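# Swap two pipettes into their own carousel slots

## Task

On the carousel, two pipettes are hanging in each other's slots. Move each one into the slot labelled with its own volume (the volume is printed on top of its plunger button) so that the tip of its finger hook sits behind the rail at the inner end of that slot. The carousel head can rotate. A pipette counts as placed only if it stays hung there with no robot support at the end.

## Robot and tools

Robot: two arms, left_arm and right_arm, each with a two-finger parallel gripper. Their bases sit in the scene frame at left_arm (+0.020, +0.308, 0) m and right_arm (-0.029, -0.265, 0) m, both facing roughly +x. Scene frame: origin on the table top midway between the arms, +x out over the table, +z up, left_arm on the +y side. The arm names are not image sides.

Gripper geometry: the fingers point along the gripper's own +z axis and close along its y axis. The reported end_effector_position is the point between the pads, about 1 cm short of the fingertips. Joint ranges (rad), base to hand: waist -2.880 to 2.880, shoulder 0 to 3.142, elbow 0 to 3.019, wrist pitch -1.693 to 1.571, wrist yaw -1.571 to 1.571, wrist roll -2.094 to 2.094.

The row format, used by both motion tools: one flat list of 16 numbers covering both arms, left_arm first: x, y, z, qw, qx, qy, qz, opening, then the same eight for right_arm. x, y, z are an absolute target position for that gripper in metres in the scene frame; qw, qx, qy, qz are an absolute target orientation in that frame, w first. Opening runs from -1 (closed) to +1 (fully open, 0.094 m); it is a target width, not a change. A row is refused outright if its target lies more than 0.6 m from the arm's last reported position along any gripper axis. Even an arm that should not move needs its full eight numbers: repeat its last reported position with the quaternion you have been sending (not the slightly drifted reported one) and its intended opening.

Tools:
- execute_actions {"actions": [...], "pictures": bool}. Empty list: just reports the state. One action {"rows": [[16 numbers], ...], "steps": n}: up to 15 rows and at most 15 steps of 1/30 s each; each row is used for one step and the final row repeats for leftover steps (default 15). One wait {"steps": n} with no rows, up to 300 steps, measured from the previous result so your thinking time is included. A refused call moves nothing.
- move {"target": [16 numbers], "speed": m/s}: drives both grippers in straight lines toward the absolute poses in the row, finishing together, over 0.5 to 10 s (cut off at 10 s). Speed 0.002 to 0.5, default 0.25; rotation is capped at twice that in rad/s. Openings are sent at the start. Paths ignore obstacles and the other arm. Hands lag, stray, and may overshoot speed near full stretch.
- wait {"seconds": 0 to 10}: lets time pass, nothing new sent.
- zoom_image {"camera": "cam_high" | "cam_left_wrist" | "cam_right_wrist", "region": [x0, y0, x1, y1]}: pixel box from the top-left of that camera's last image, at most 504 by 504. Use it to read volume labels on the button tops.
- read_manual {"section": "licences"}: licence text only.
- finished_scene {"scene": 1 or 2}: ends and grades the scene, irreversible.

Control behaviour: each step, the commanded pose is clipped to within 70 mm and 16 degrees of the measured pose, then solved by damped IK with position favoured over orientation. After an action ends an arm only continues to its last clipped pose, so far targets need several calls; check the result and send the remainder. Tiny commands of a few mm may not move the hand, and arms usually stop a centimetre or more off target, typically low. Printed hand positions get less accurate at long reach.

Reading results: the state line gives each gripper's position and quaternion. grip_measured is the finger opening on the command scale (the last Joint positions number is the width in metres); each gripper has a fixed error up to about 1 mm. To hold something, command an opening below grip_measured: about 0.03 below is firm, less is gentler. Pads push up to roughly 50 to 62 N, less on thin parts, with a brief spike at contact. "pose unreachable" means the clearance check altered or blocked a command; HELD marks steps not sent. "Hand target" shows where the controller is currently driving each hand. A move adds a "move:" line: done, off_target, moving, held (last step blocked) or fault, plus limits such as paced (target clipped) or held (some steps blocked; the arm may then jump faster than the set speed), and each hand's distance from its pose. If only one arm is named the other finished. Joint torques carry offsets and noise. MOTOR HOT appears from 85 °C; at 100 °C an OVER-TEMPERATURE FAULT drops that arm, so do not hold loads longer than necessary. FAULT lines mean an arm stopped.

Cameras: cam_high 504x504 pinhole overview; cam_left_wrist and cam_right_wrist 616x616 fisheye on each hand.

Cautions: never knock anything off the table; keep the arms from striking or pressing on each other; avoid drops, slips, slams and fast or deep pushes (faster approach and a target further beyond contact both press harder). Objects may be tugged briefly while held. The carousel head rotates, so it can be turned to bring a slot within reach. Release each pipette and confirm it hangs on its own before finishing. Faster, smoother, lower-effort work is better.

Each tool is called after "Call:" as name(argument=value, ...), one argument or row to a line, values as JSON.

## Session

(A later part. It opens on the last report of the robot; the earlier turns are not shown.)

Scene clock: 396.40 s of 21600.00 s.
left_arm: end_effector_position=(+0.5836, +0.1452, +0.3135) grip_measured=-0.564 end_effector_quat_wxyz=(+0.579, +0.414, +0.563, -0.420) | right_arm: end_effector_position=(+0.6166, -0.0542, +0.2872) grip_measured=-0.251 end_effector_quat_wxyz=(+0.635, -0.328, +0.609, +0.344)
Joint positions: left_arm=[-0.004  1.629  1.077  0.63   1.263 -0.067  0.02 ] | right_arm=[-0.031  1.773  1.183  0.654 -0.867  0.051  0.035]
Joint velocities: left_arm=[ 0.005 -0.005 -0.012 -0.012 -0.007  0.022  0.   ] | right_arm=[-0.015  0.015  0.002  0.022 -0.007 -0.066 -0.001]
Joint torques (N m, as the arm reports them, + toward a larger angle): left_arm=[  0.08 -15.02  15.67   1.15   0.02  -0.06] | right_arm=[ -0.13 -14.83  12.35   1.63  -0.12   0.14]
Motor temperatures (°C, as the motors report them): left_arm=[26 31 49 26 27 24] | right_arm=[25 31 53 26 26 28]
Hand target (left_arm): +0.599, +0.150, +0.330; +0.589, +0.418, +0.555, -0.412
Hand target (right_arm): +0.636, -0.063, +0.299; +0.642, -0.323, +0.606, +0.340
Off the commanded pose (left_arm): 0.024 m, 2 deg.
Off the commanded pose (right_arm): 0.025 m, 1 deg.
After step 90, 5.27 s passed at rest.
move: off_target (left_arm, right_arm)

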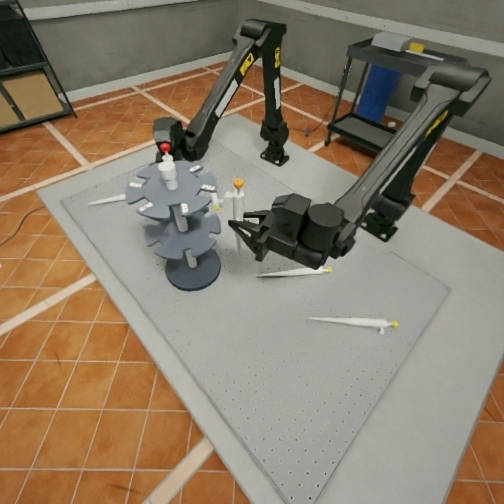

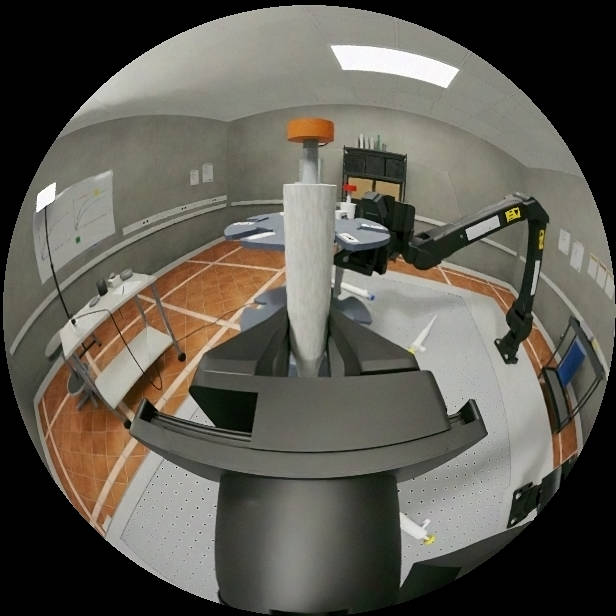

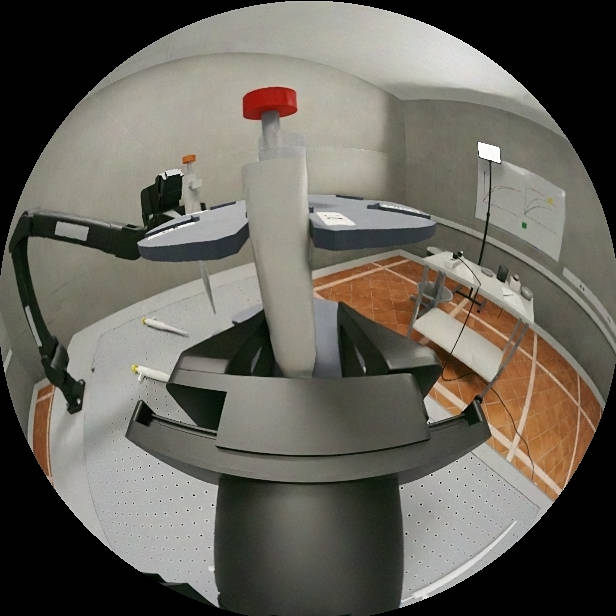

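Call:
move(
  target=[0.60,0.15,0.33,0.5893,0.4181,0.5549,-0.4126,-0.61,0.674,-0.082,0.300,0.6405,-0.3232,0.6078,0.3406,-0.25],
  speed=0.05,
)

Scene clock: 400.20 s of 21600.00 s.
left_arm: end_effector_position=(+0.5836, +0.1452, +0.3135) grip_measured=-0.564 end_effector_quat_wxyz=(+0.579, +0.414, +0.563, -0.420) | right_arm: end_effector_position=(+0.6534, -0.0724, +0.2901) grip_measured=-0.251 end_effector_quat_wxyz=(+0.634, -0.329, +0.609, +0.344)
Joint positions: left_arm=[-0.004  1.629  1.077  0.63   1.263 -0.067  0.02 ] | right_arm=[-0.07   1.846  1.301  0.612 -0.906  0.054  0.035]
Joint velocities: left_arm=[-0.005  0.015 -0.002  0.007 -0.007 -0.081 -0.   ] | right_arm=[-0.005 -0.005 -0.012  0.007  0.007 -0.081 -0.001]
Joint torques (N m, as the arm reports them, + toward a larger angle): left_arm=[ -0.1  -15.08  15.6    1.16  -0.02  -0.07] | right_arm=[ -0.46 -15.83  12.44   1.48  -0.1    0.19]
Motor temperatures (°C, as the motors report them): left_arm=[26 31 49 26 27 24] | right_arm=[25 32 53 26 26 28]
Hand target (left_arm): +0.599, +0.150, +0.330; +0.589, +0.418, +0.555, -0.412
Hand target (right_arm): +0.672, -0.083, +0.301; +0.641, -0.323, +0.608, +0.340
Off the commanded pose (left_arm): 0.024 m, 2 deg.
Off the commanded pose (right_arm): 0.025 m, 1 deg.
move: off_target (left_arm, right_arm)

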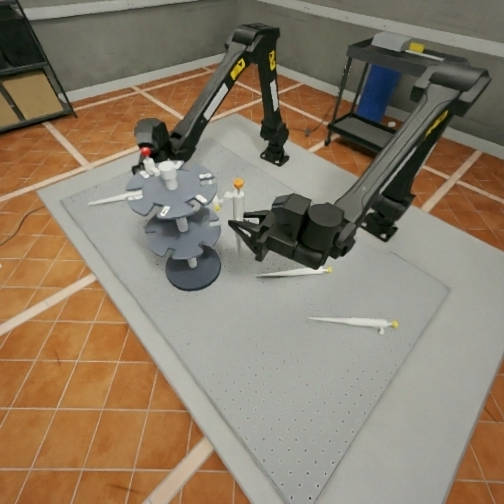

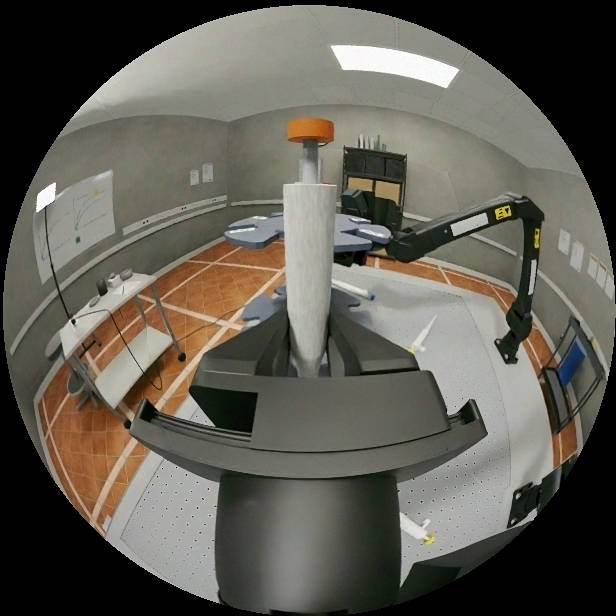

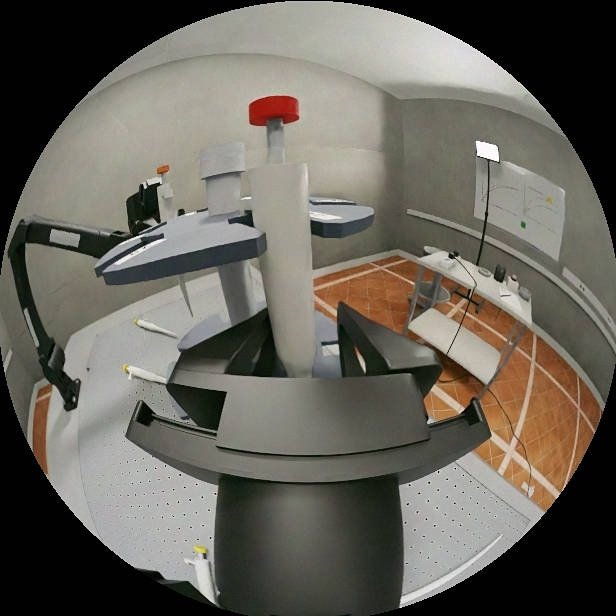

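Call:
move(
  target=[0.60,0.15,0.33,0.5893,0.4181,0.5549,-0.4126,-0.61,0.692,-0.078,0.300,0.6405,-0.3232,0.6078,0.3406,-0.25],
  speed=0.05,
)

Scene clock: 403.57 s of 21600.00 s.
left_arm: end_effector_position=(+0.5836, +0.1452, +0.3135) grip_measured=-0.564 end_effector_quat_wxyz=(+0.579, +0.414, +0.563, -0.420) | right_arm: end_effector_position=(+0.6721, -0.0708, +0.2906) grip_measured=-0.251 end_effector_quat_wxyz=(+0.634, -0.329, +0.609, +0.344)
Joint positions: left_arm=[-0.004  1.629  1.077  0.63   1.263 -0.067  0.02 ] | right_arm=[-0.07   1.888  1.366  0.589 -0.906  0.054  0.035]
Joint velocities: left_arm=[ 0.005 -0.005 -0.007 -0.012  0.022 -0.037  0.   ] | right_arm=[-0.015 -0.015  0.002  0.002 -0.066 -0.066 -0.   ]
Joint torques (N m, as the arm reports them, + toward a larger angle): left_arm=[  0.08 -15.47  15.76   1.27   0.02  -0.02] | right_arm=[  0.01 -16.46  12.53   1.42   0.1    0.16]
Motor temperatures (°C, as the motors report them): left_arm=[26 31 49 26 27 24] | right_arm=[25 32 53 25 26 28]
Hand target (left_arm): +0.599, +0.150, +0.330; +0.589, +0.418, +0.555, -0.412
Hand target (right_arm): +0.690, -0.079, +0.300; +0.641, -0.323, +0.608, +0.340
Off the commanded pose (left_arm): 0.024 m, 2 deg.
Off the commanded pose (right_arm): 0.023 m, 1 deg.
move: off_target (left_arm, right_arm)

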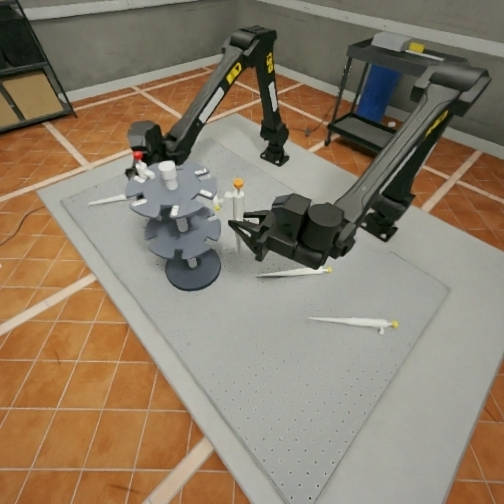

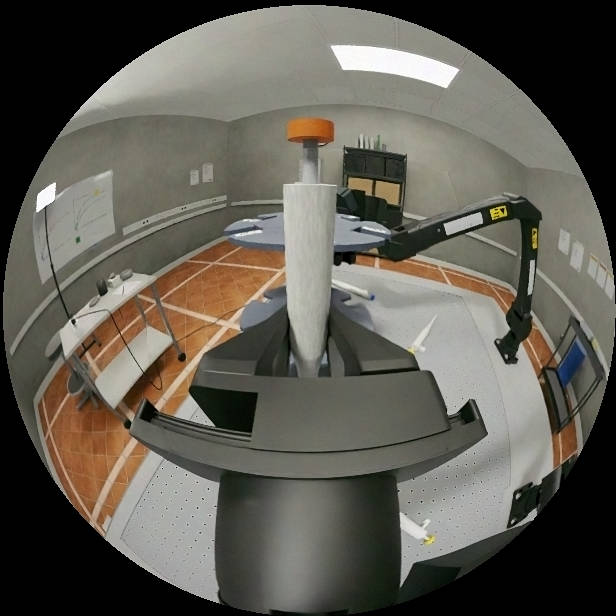

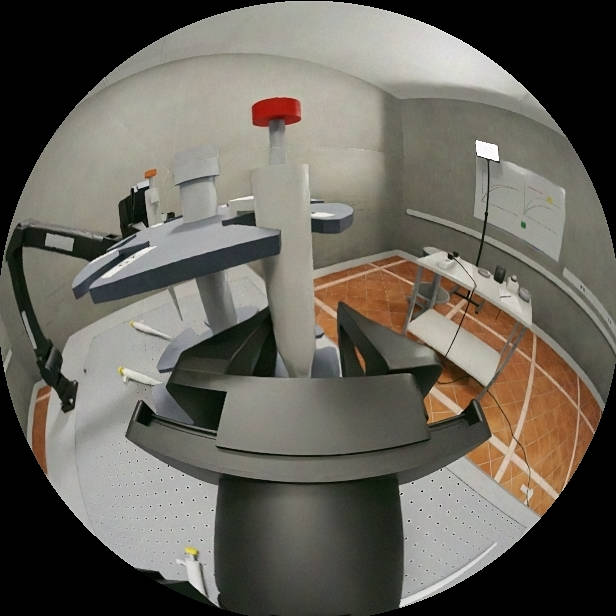

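Call:
move(
  target=[0.617,0.088,0.33,0.5893,0.4181,0.5549,-0.4126,-0.61,0.612,-0.150,0.300,0.6405,-0.3232,0.6078,0.3406,-0.25],
  speed=0.07,
)

Scene clock: 409.27 s of 21600.00 s.
left_arm: end_effector_position=(+0.6003, +0.0932, +0.3157) grip_measured=-0.564 end_effector_quat_wxyz=(+0.581, +0.409, +0.565, -0.419) | right_arm: end_effector_position=(+0.6173, -0.1429, +0.2811) grip_measured=-0.251 end_effector_quat_wxyz=(+0.628, -0.321, +0.619, +0.347)
Joint positions: left_arm=[-0.104  1.667  1.133  0.598  1.154 -0.058  0.02 ] | right_arm=[-0.19   1.768  1.167  0.654 -1.019  0.071  0.035]
Joint velocities: left_arm=[-0.005 -0.005 -0.002 -0.017  0.066  0.037 -0.   ] | right_arm=[-0.005 -0.005  0.002 -0.017  0.037  0.022  0.001]
Joint torques (N m, as the arm reports them, + toward a larger angle): left_arm=[ -1.64 -14.96  16.08   0.84  -0.18   0.16] | right_arm=[  0.39 -19.16   7.15   3.27  -0.16   0.17]
Motor temperatures (°C, as the motors report them): left_arm=[26 31 49 26 27 24] | right_arm=[25 32 53 25 26 28]
Hand target (left_arm): +0.615, +0.088, +0.330; +0.590, +0.417, +0.555, -0.413
Hand target (right_arm): +0.612, -0.149, +0.299; +0.640, -0.324, +0.608, +0.340
Off the commanded pose (left_arm): 0.023 m, 2 deg.
Off the commanded pose (right_arm): 0.021 m, 2 deg.
After step 90, 0.90 s passed at rest.
move: off_target (left_arm, right_arm)

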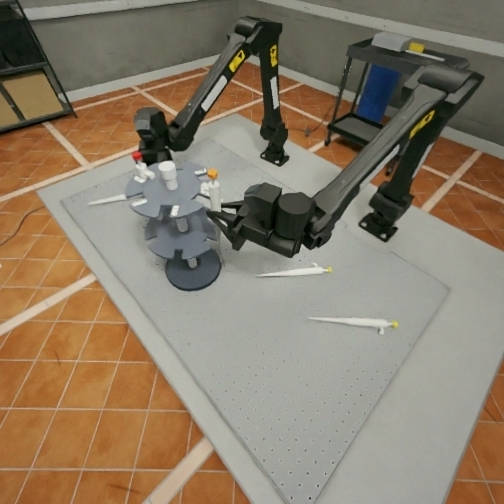

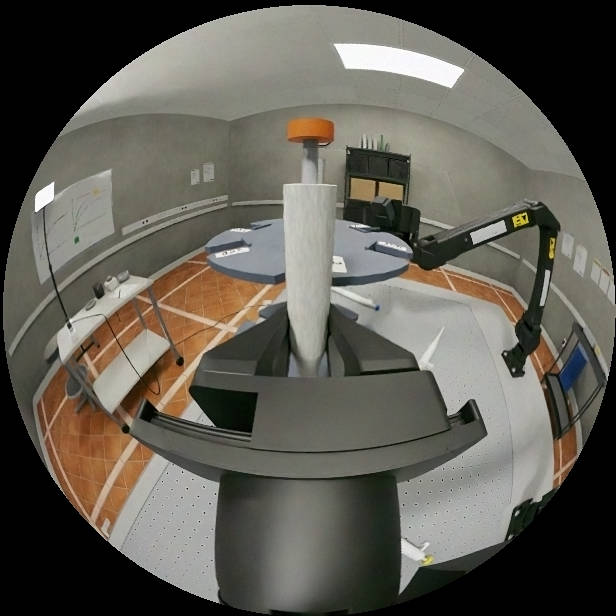

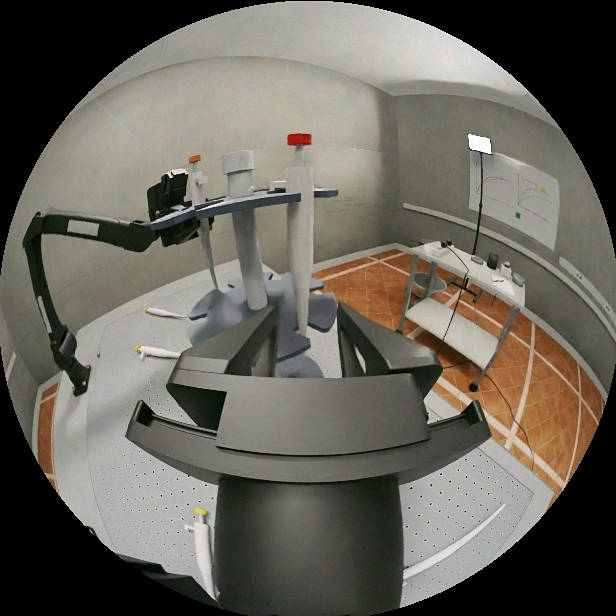

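Good chance to read labels X and Y.

Call:
zoom_image(
  camera="cam_left_wrist",
  region=[200, 210, 420, 290],
)

Region (200, 210, 420, 290) of cam_left_wrist's 616x616 image, scaled by 2.291, with more detail than that image has; it fills the top 183 rows of this view, and the rest is white.

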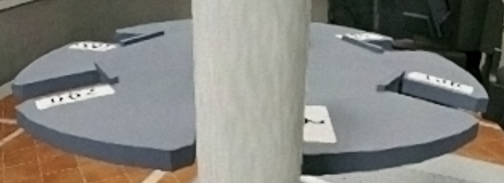

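Call:
move(
  target=[0.632,0.054,0.325,0.5893,0.4181,0.5549,-0.4126,-0.61,0.50,-0.16,0.25,0.35,-0.45,0.80,0.19,-0.25],
  speed=0.1,
)

Scene clock: 427.73 s of 21600.00 s.
left_arm: end_effector_position=(+0.6149, +0.0611, +0.3106) grip_measured=-0.564 end_effector_quat_wxyz=(+0.581, +0.410, +0.565, -0.418) | right_arm: end_effector_position=(+0.4863, -0.1660, +0.2104) grip_measured=-0.251 end_effector_quat_wxyz=(+0.324, -0.430, +0.816, +0.211)
Joint positions: left_arm=[-0.16   1.715  1.186  0.582  1.099 -0.044  0.02 ] | right_arm=[-0.17   1.492  1.185 -0.816 -0.679 -0.825  0.035]
Joint velocities: left_arm=[-0.005  0.005 -0.002  0.007 -0.081 -0.007  0.   ] | right_arm=[-0.005 -0.024 -0.017 -0.002 -0.066 -0.037 -0.   ]
Joint torques (N m, as the arm reports them, + toward a larger angle): left_arm=[ -1.43 -15.94  16.53   0.88  -0.25   0.09] | right_arm=[  1.58 -15.48  12.7    0.7   -0.27  -0.11]
Motor temperatures (°C, as the motors report them): left_arm=[26 31 50 26 27 24] | right_arm=[25 33 51 26 26 28]
Hand target (left_arm): +0.630, +0.054, +0.325; +0.590, +0.417, +0.555, -0.413
Hand target (right_arm): +0.497, -0.159, +0.250; +0.351, -0.448, +0.799, +0.193
Off the commanded pose (left_arm): 0.023 m, 2 deg.
Off the commanded pose (right_arm): 0.042 m, 5 deg.
After step 90, 11.23 s passed at rest.
move: off_target (left_arm, right_arm)

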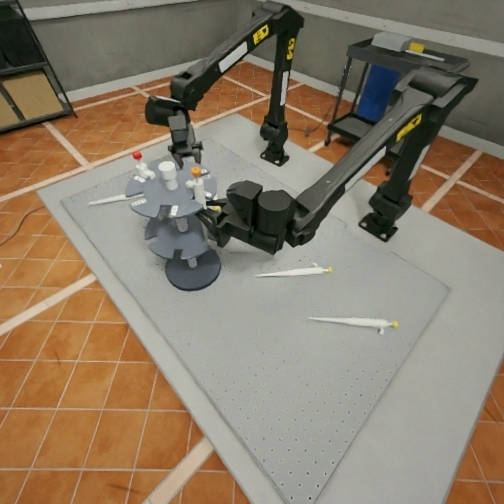

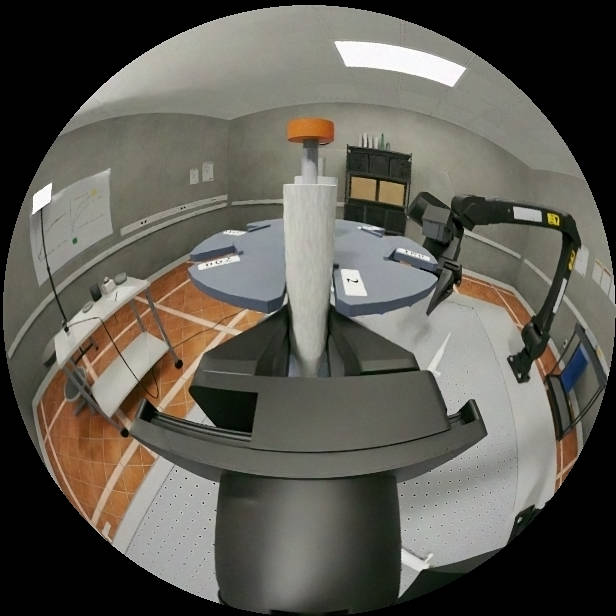

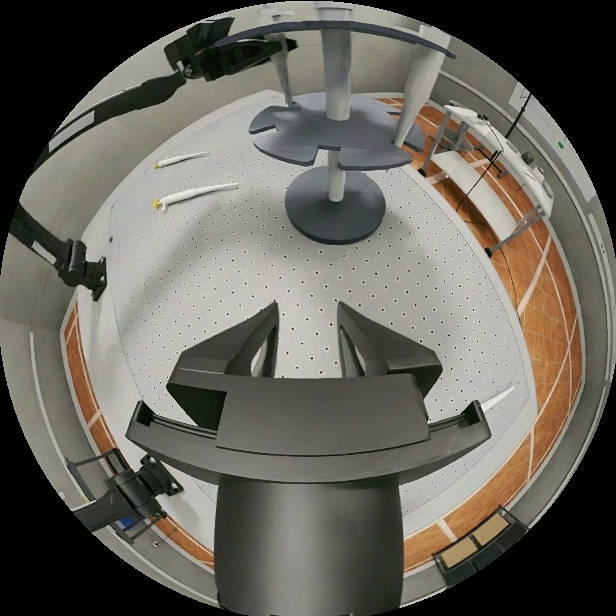

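Call:
move(
  target=[0.628,0.054,0.297,0.5893,0.4181,0.5549,-0.4126,-0.61,0.412,-0.165,0.075,-0.1496,-0.4998,0.8485,-0.0881,0.2],
  speed=0.1,
)

Scene clock: 449.10 s of 21600.00 s.
left_arm: end_effector_position=(+0.6194, +0.0602, +0.2981) grip_measured=-0.564 end_effector_quat_wxyz=(+0.582, +0.412, +0.564, -0.417) | right_arm: end_effector_position=(+0.3982, -0.1750, +0.0691) grip_measured=+0.199 end_effector_quat_wxyz=(-0.159, -0.499, +0.848, -0.078)
Joint positions: left_arm=[-0.16   1.742  1.186  0.61   1.099 -0.039  0.02 ] | right_arm=[ 0.143  1.782  1.276 -1.343  0.225 -0.736  0.056]
Joint velocities: left_arm=[-0.005 -0.015  0.007  0.002 -0.037 -0.022  0.001] | right_arm=[ 0.005 -0.005 -0.007 -0.007 -0.022  0.007  0.   ]
Joint torques (N m, as the arm reports them, + toward a larger angle): left_arm=[ -1.19 -16.79  12.7    2.19  -0.24   0.1 ] | right_arm=[  1.86 -13.39  10.44  -0.93   0.21   0.14]
Motor temperatures (°C, as the motors report them): left_arm=[26 31 50 26 27 24] | right_arm=[25 33 54 25 26 28]
Hand target (left_arm): +0.627, +0.054, +0.297; +0.589, +0.418, +0.555, -0.413
Hand target (right_arm): +0.413, -0.165, +0.075; -0.152, -0.499, +0.849, -0.084
Off the commanded pose (left_arm): 0.011 m, 2 deg.
Off the commanded pose (right_arm): 0.018 m, 2 deg.
After step 90, 12.33 s passed at rest.
move: off_target (left_arm, right_arm)

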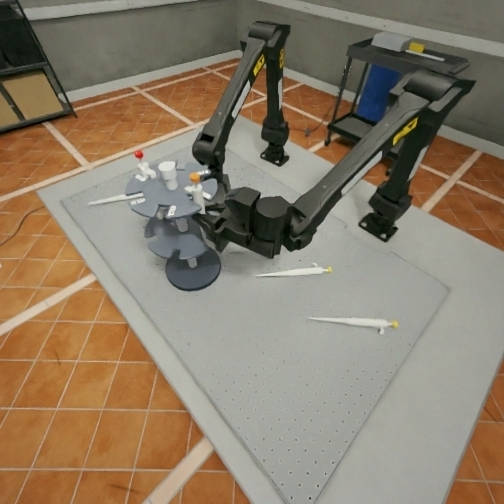

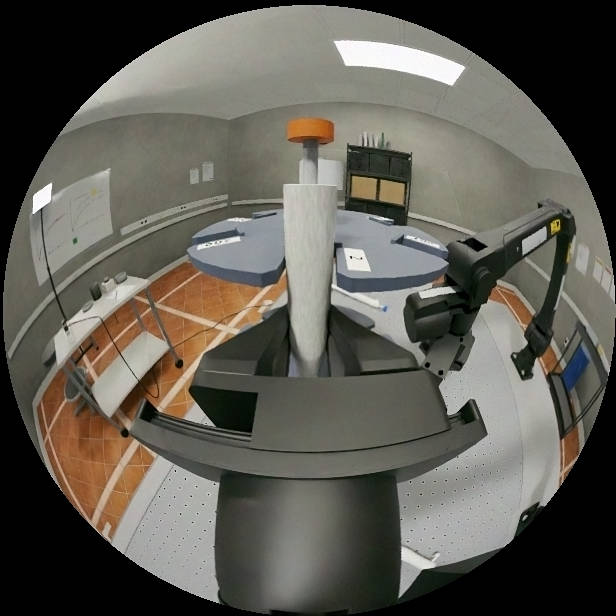

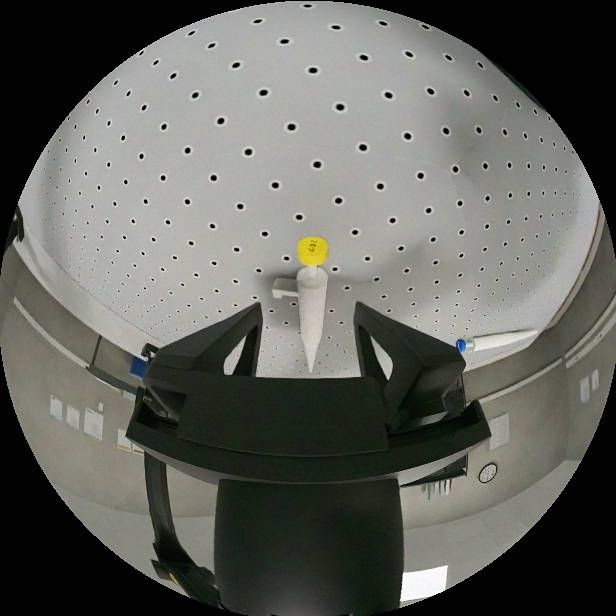

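Call:
zoom_image(
  camera="cam_right_wrist",
  region=[282, 226, 342, 276],
)

Call:
zoom_image(
  camera="cam_left_wrist",
  region=[180, 205, 450, 295],
)

Region (282, 226, 342, 276) of cam_right_wrist's 616x616 image, scaled by 8.400, with more detail than that image has.

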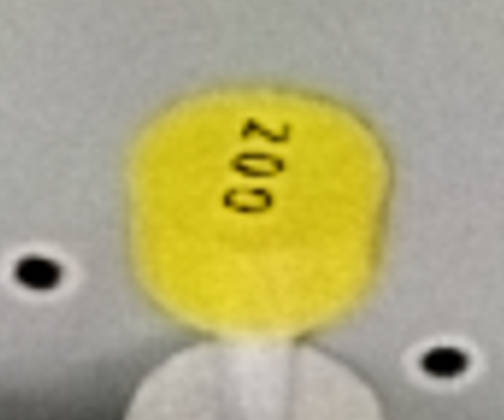

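Region (180, 205, 450, 295) of cam_left_wrist's 616x616 image, scaled by 1.867, with more detail than that image has.

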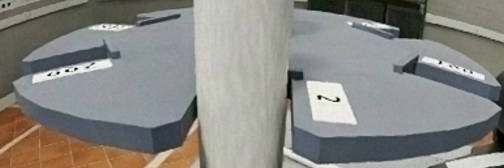

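Call:
move(
  target=[0.626,0.054,0.284,0.5893,0.4181,0.5549,-0.4126,-0.61,0.412,-0.165,0.075,-0.1496,-0.4998,0.8485,-0.0881,0.2],
  speed=0.03,
)

Scene clock: 492.50 s of 21600.00 s.
left_arm: end_effector_position=(+0.6213, +0.0601, +0.2961) grip_measured=-0.564 end_effector_quat_wxyz=(+0.589, +0.415, +0.558, -0.413) | right_arm: end_effector_position=(+0.3985, -0.1756, +0.0693) grip_measured=+0.199 end_effector_quat_wxyz=(-0.159, -0.499, +0.848, -0.082)
Joint positions: left_arm=[-0.16   1.754  1.186  0.642  1.097 -0.038  0.02 ] | right_arm=[ 0.144  1.782  1.276 -1.343  0.232 -0.733  0.056]
Joint velocities: left_arm=[-0.005 -0.005 -0.007 -0.012 -0.051 -0.037 -0.   ] | right_arm=[-0.005  0.005  0.017 -0.007  0.037  0.037  0.001]
Joint torques (N m, as the arm reports them, + toward a larger angle): left_arm=[ -1.37 -16.44  10.86   2.21  -0.18   0.11] | right_arm=[  1.89 -14.15   9.74  -0.3    0.23   0.19]
Motor temperatures (°C, as the motors report them): left_arm=[26 31 48 27 27 24] | right_arm=[25 32 52 25 26 28]
Hand target (left_arm): +0.625, +0.054, +0.284; +0.589, +0.418, +0.555, -0.412
Hand target (right_arm): +0.411, -0.165, +0.075; -0.149, -0.500, +0.848, -0.088
Off the commanded pose (left_arm): 0.014 m, 1 deg.
Off the commanded pose (right_arm): 0.018 m, 1 deg.
After step 90, 39.53 s passed at rest.
move: off_target (left_arm, right_arm)

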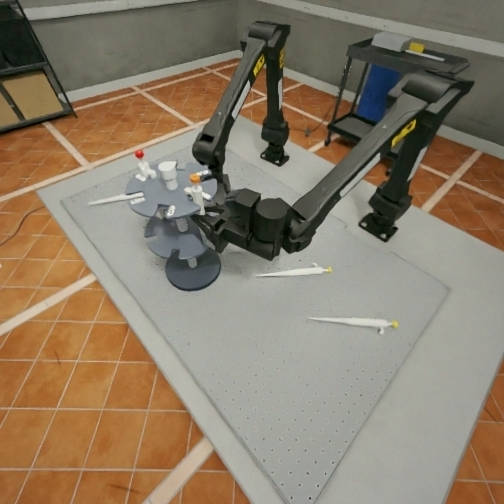

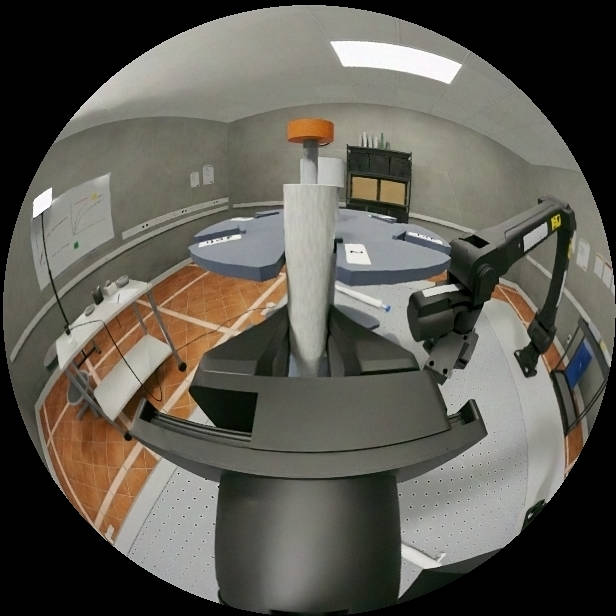

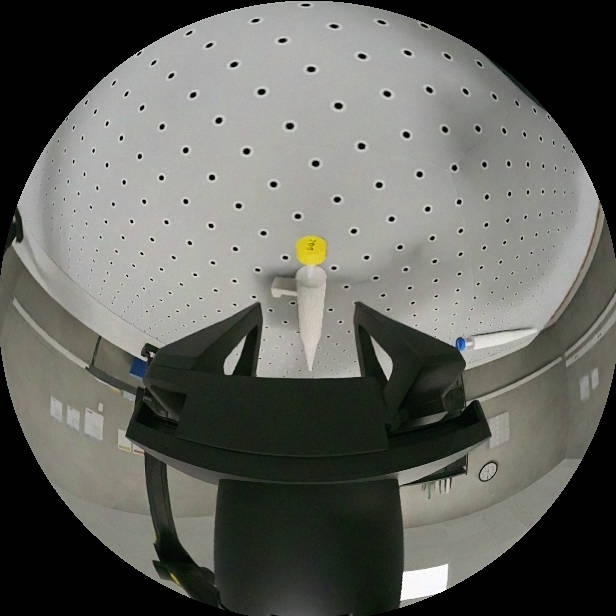

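Call:
zoom_image(
  camera="cam_high",
  region=[150, 160, 230, 225],
)

Region (150, 160, 230, 225) of cam_high's 504x504 image, scaled by 6.300, with more detail than that image has; it fills the top 410 rows of this view, and the rest is white.

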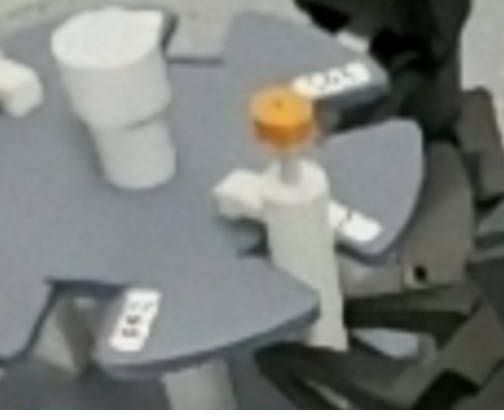

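Call:
move(
  target=[0.628,0.045,0.282,0.5893,0.4181,0.5549,-0.4126,-0.61,0.412,-0.165,0.075,-0.1496,-0.4998,0.8485,-0.0881,0.2],
  speed=0.03,
)

Scene clock: 502.70 s of 21600.00 s.
left_arm: end_effector_position=(+0.6254, +0.0609, +0.2910) grip_measured=-0.564 end_effector_quat_wxyz=(+0.591, +0.410, +0.562, -0.408) | right_arm: end_effector_position=(+0.3985, -0.1756, +0.0693) grip_measured=+0.199 end_effector_quat_wxyz=(-0.159, -0.499, +0.848, -0.082)
Joint positions: left_arm=[-0.16   1.763  1.186  0.644  1.081 -0.032  0.02 ] | right_arm=[ 0.144  1.782  1.276 -1.343  0.232 -0.733  0.056]
Joint velocities: left_arm=[-0.005 -0.015 -0.017 -0.002 -0.066  0.081  0.   ] | right_arm=[-0.005  0.015  0.002  0.002  0.022 -0.051 -0.001]
Joint torques (N m, as the arm reports them, + toward a larger angle): left_arm=[ -2.79 -16.51  11.49   2.23  -0.13   0.05] | right_arm=[  1.72 -14.24   9.75  -0.22   0.22   0.15]
Motor temperatures (°C, as the motors report them): left_arm=[26 31 47 27 27 24] | right_arm=[25 32 52 25 26 28]
Hand target (left_arm): +0.627, +0.045, +0.282; +0.589, +0.418, +0.555, -0.412
Hand target (right_arm): +0.411, -0.165, +0.075; -0.149, -0.500, +0.849, -0.088
Off the commanded pose (left_arm): 0.018 m, 1 deg.
Off the commanded pose (right_arm): 0.018 m, 1 deg.
After step 90, 6.13 s passed at rest.
move: off_target (left_arm, right_arm)

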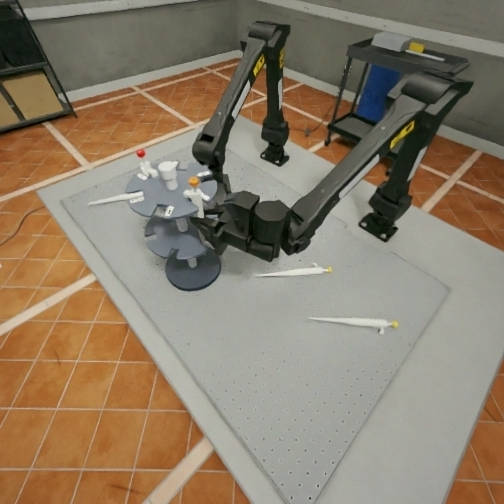

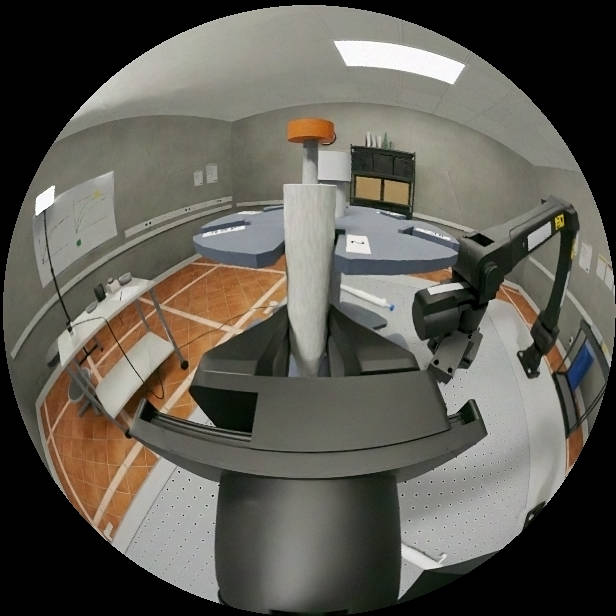

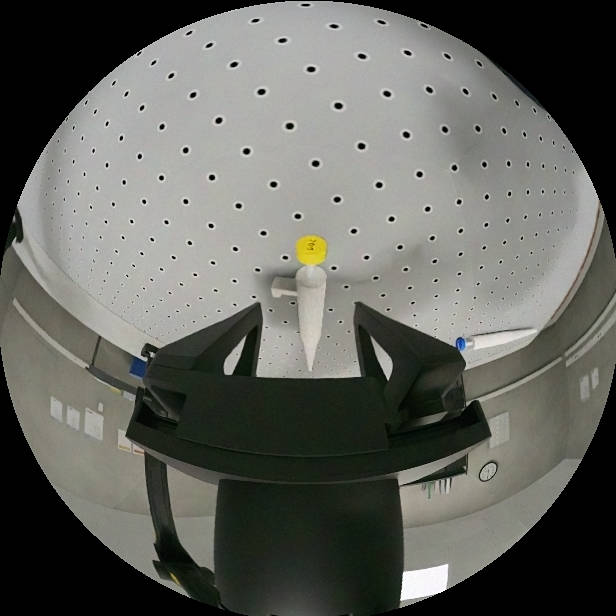

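Call:
execute_actions(
  actions=[
    {"rows":[[0.627,0.055,0.288,0.5893,0.4181,0.5549,-0.4126,-0.61,0.412,-0.165,0.075,-0.1496,-0.4998,0.8485,-0.0881,0.2],[0.627,0.055,0.288,0.5893,0.4181,0.5549,-0.4126,-0.61,0.412,-0.165,0.075,-0.1496,-0.4998,0.8485,-0.0881,0.2],[0.627,0.055,0.288,0.5893,0.4181,0.5549,-0.4126,-0.61,0.412,-0.165,0.075,-0.1496,-0.4998,0.8485,-0.0881,0.2],[0.627,0.055,0.288,0.5893,0.4181,0.5549,-0.4126,-0.61,0.412,-0.165,0.075,-0.1496,-0.4998,0.8485,-0.0881,0.2],[0.627,0.055,0.288,0.5893,0.4181,0.5549,-0.4126,-0.22,0.412,-0.165,0.075,-0.1496,-0.4998,0.8485,-0.0881,0.2]],"steps":15},
  ],
)

Scene clock: 508.47 s of 21600.00 s.
left_arm: end_effector_position=(+0.6234, +0.0598, +0.2909) grip_measured=-0.222 end_effector_quat_wxyz=(+0.589, +0.414, +0.559, -0.411) | right_arm: end_effector_position=(+0.3985, -0.1756, +0.0693) grip_measured=+0.199 end_effector_quat_wxyz=(-0.159, -0.499, +0.848, -0.082)
Joint positions: left_arm=[-0.16   1.763  1.186  0.644  1.093 -0.032  0.037] | right_arm=[ 0.144  1.782  1.276 -1.343  0.232 -0.733  0.056]
Joint velocities: left_arm=[-0.005 -0.024 -0.002  0.017  0.051 -0.007  0.   ] | right_arm=[ 0.005 -0.015 -0.002 -0.002 -0.037  0.051 -0.   ]
Joint torques (N m, as the arm reports them, + toward a larger angle): left_arm=[ -1.56 -18.52  11.54   1.86   0.01   0.  ] | right_arm=[  1.6  -14.01   9.71  -0.31   0.2    0.16]
Motor temperatures (°C, as the motors report them): left_arm=[26 31 47 27 27 24] | right_arm=[25 32 52 25 26 28]
Hand target (left_arm): +0.627, +0.055, +0.288; +0.589, +0.418, +0.555, -0.413
Hand target (right_arm): +0.411, -0.165, +0.075; -0.149, -0.500, +0.849, -0.088
Off the commanded pose (left_arm): 0.007 m, 1 deg.
Off the commanded pose (right_arm): 0.018 m, 1 deg.
Steps of this call (steps 1 to 90: nothing new was sent; then 2.27 s passed at rest; steps 91 to 105: all 15 steps of this action). Readings (end_effector_position):
91: left_arm (+0.6250, +0.0608, +0.2910) | right_arm (+0.3985, -0.1756, +0.0693)
92: left_arm (+0.6247, +0.0609, +0.2910) | right_arm (+0.3985, -0.1756, +0.0693)
94: left_arm (+0.6244, +0.0608, +0.2910) | right_arm (+0.3985, -0.1756, +0.0693)
98: left_arm (+0.6234, +0.0598, +0.2909) | right_arm (+0.3985, -0.1756, +0.0693)
105: the state above

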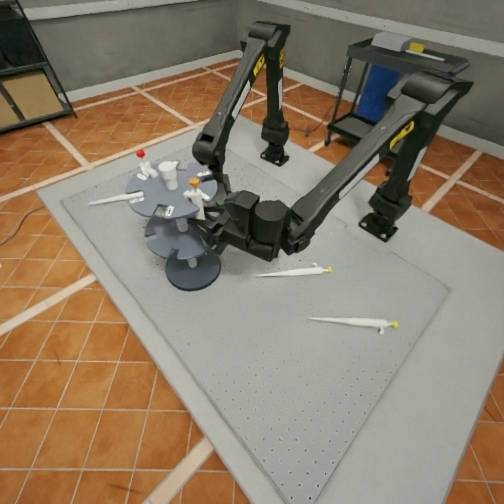

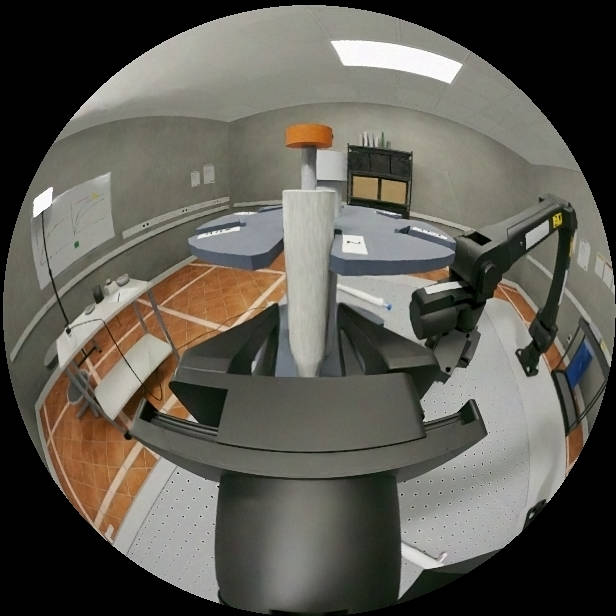

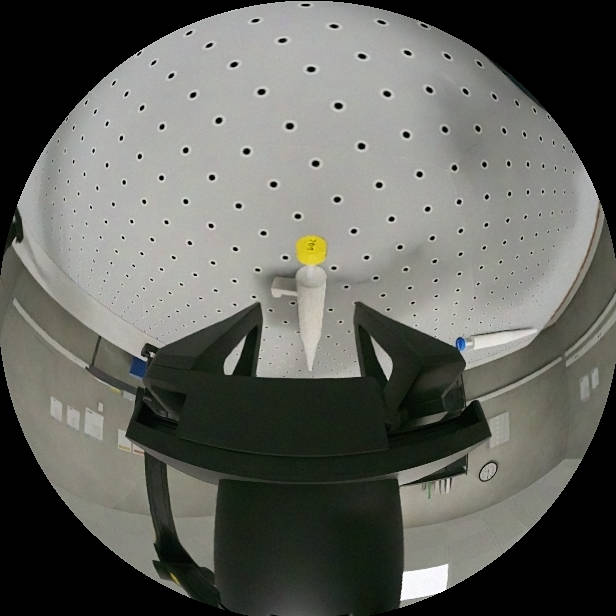

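Call:
move(
  target=[0.594,0.057,0.295,0.5893,0.4181,0.5549,-0.4126,-0.22,0.40,-0.15,0.20,0.2,-0.45,0.85,0.1,0.0],
  speed=0.08,
)

Scene clock: 517.33 s of 21600.00 s.
left_arm: end_effector_position=(+0.6028, +0.0624, +0.2909) grip_measured=-0.222 end_effector_quat_wxyz=(+0.584, +0.412, +0.564, -0.413) | right_arm: end_effector_position=(+0.3965, -0.1444, +0.1920) grip_measured=+0.002 end_effector_quat_wxyz=(+0.187, -0.466, +0.859, +0.104)
Joint positions: left_arm=[-0.161  1.713  1.122  0.644  1.091 -0.032  0.037] | right_arm=[ 0.002  1.338  1.084 -1.022 -0.318 -0.79   0.047]
Joint velocities: left_arm=[-0.024 -0.005  0.002  0.007 -0.022 -0.037  0.001] | right_arm=[ 0.005 -0.015 -0.002 -0.027  0.022  0.007 -0.001]
Joint torques (N m, as the arm reports them, + toward a larger angle): left_arm=[ -1.64 -20.37   8.47   2.29  -0.07   0.04] | right_arm=[ -0.12 -12.74   7.53   2.35  -0.41   0.06]
Motor temperatures (°C, as the motors report them): left_arm=[26 31 46 27 27 24] | right_arm=[25 32 51 25 26 28]
Hand target (left_arm): +0.594, +0.057, +0.295; +0.589, +0.418, +0.555, -0.413
Hand target (right_arm): +0.398, -0.150, +0.199; +0.204, -0.458, +0.859, +0.099
Off the commanded pose (left_arm): 0.011 m, 1 deg.
Off the commanded pose (right_arm): 0.010 m, 2 deg.
After step 90, 0.40 s passed at rest.
move: off_target (left_arm)

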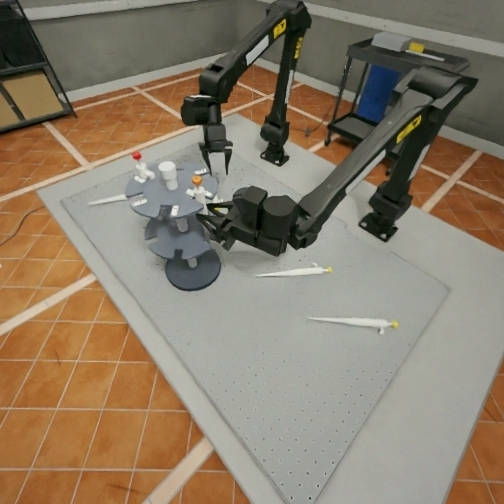

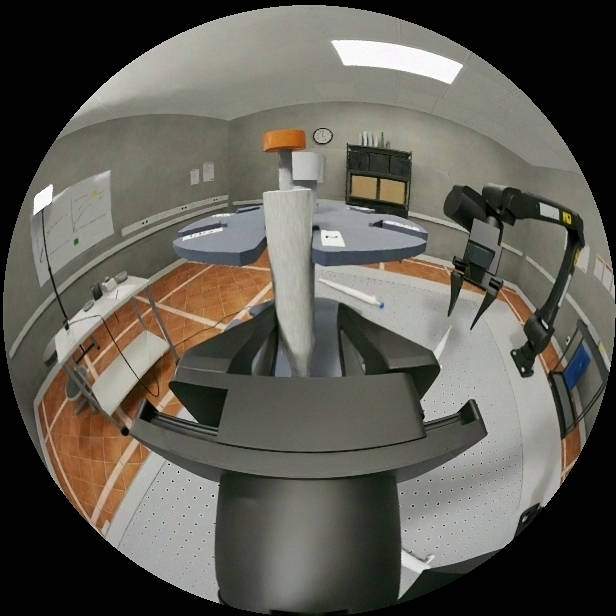

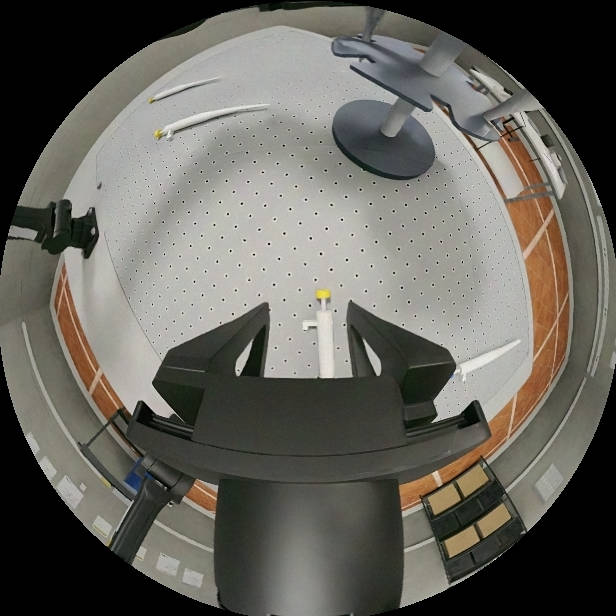

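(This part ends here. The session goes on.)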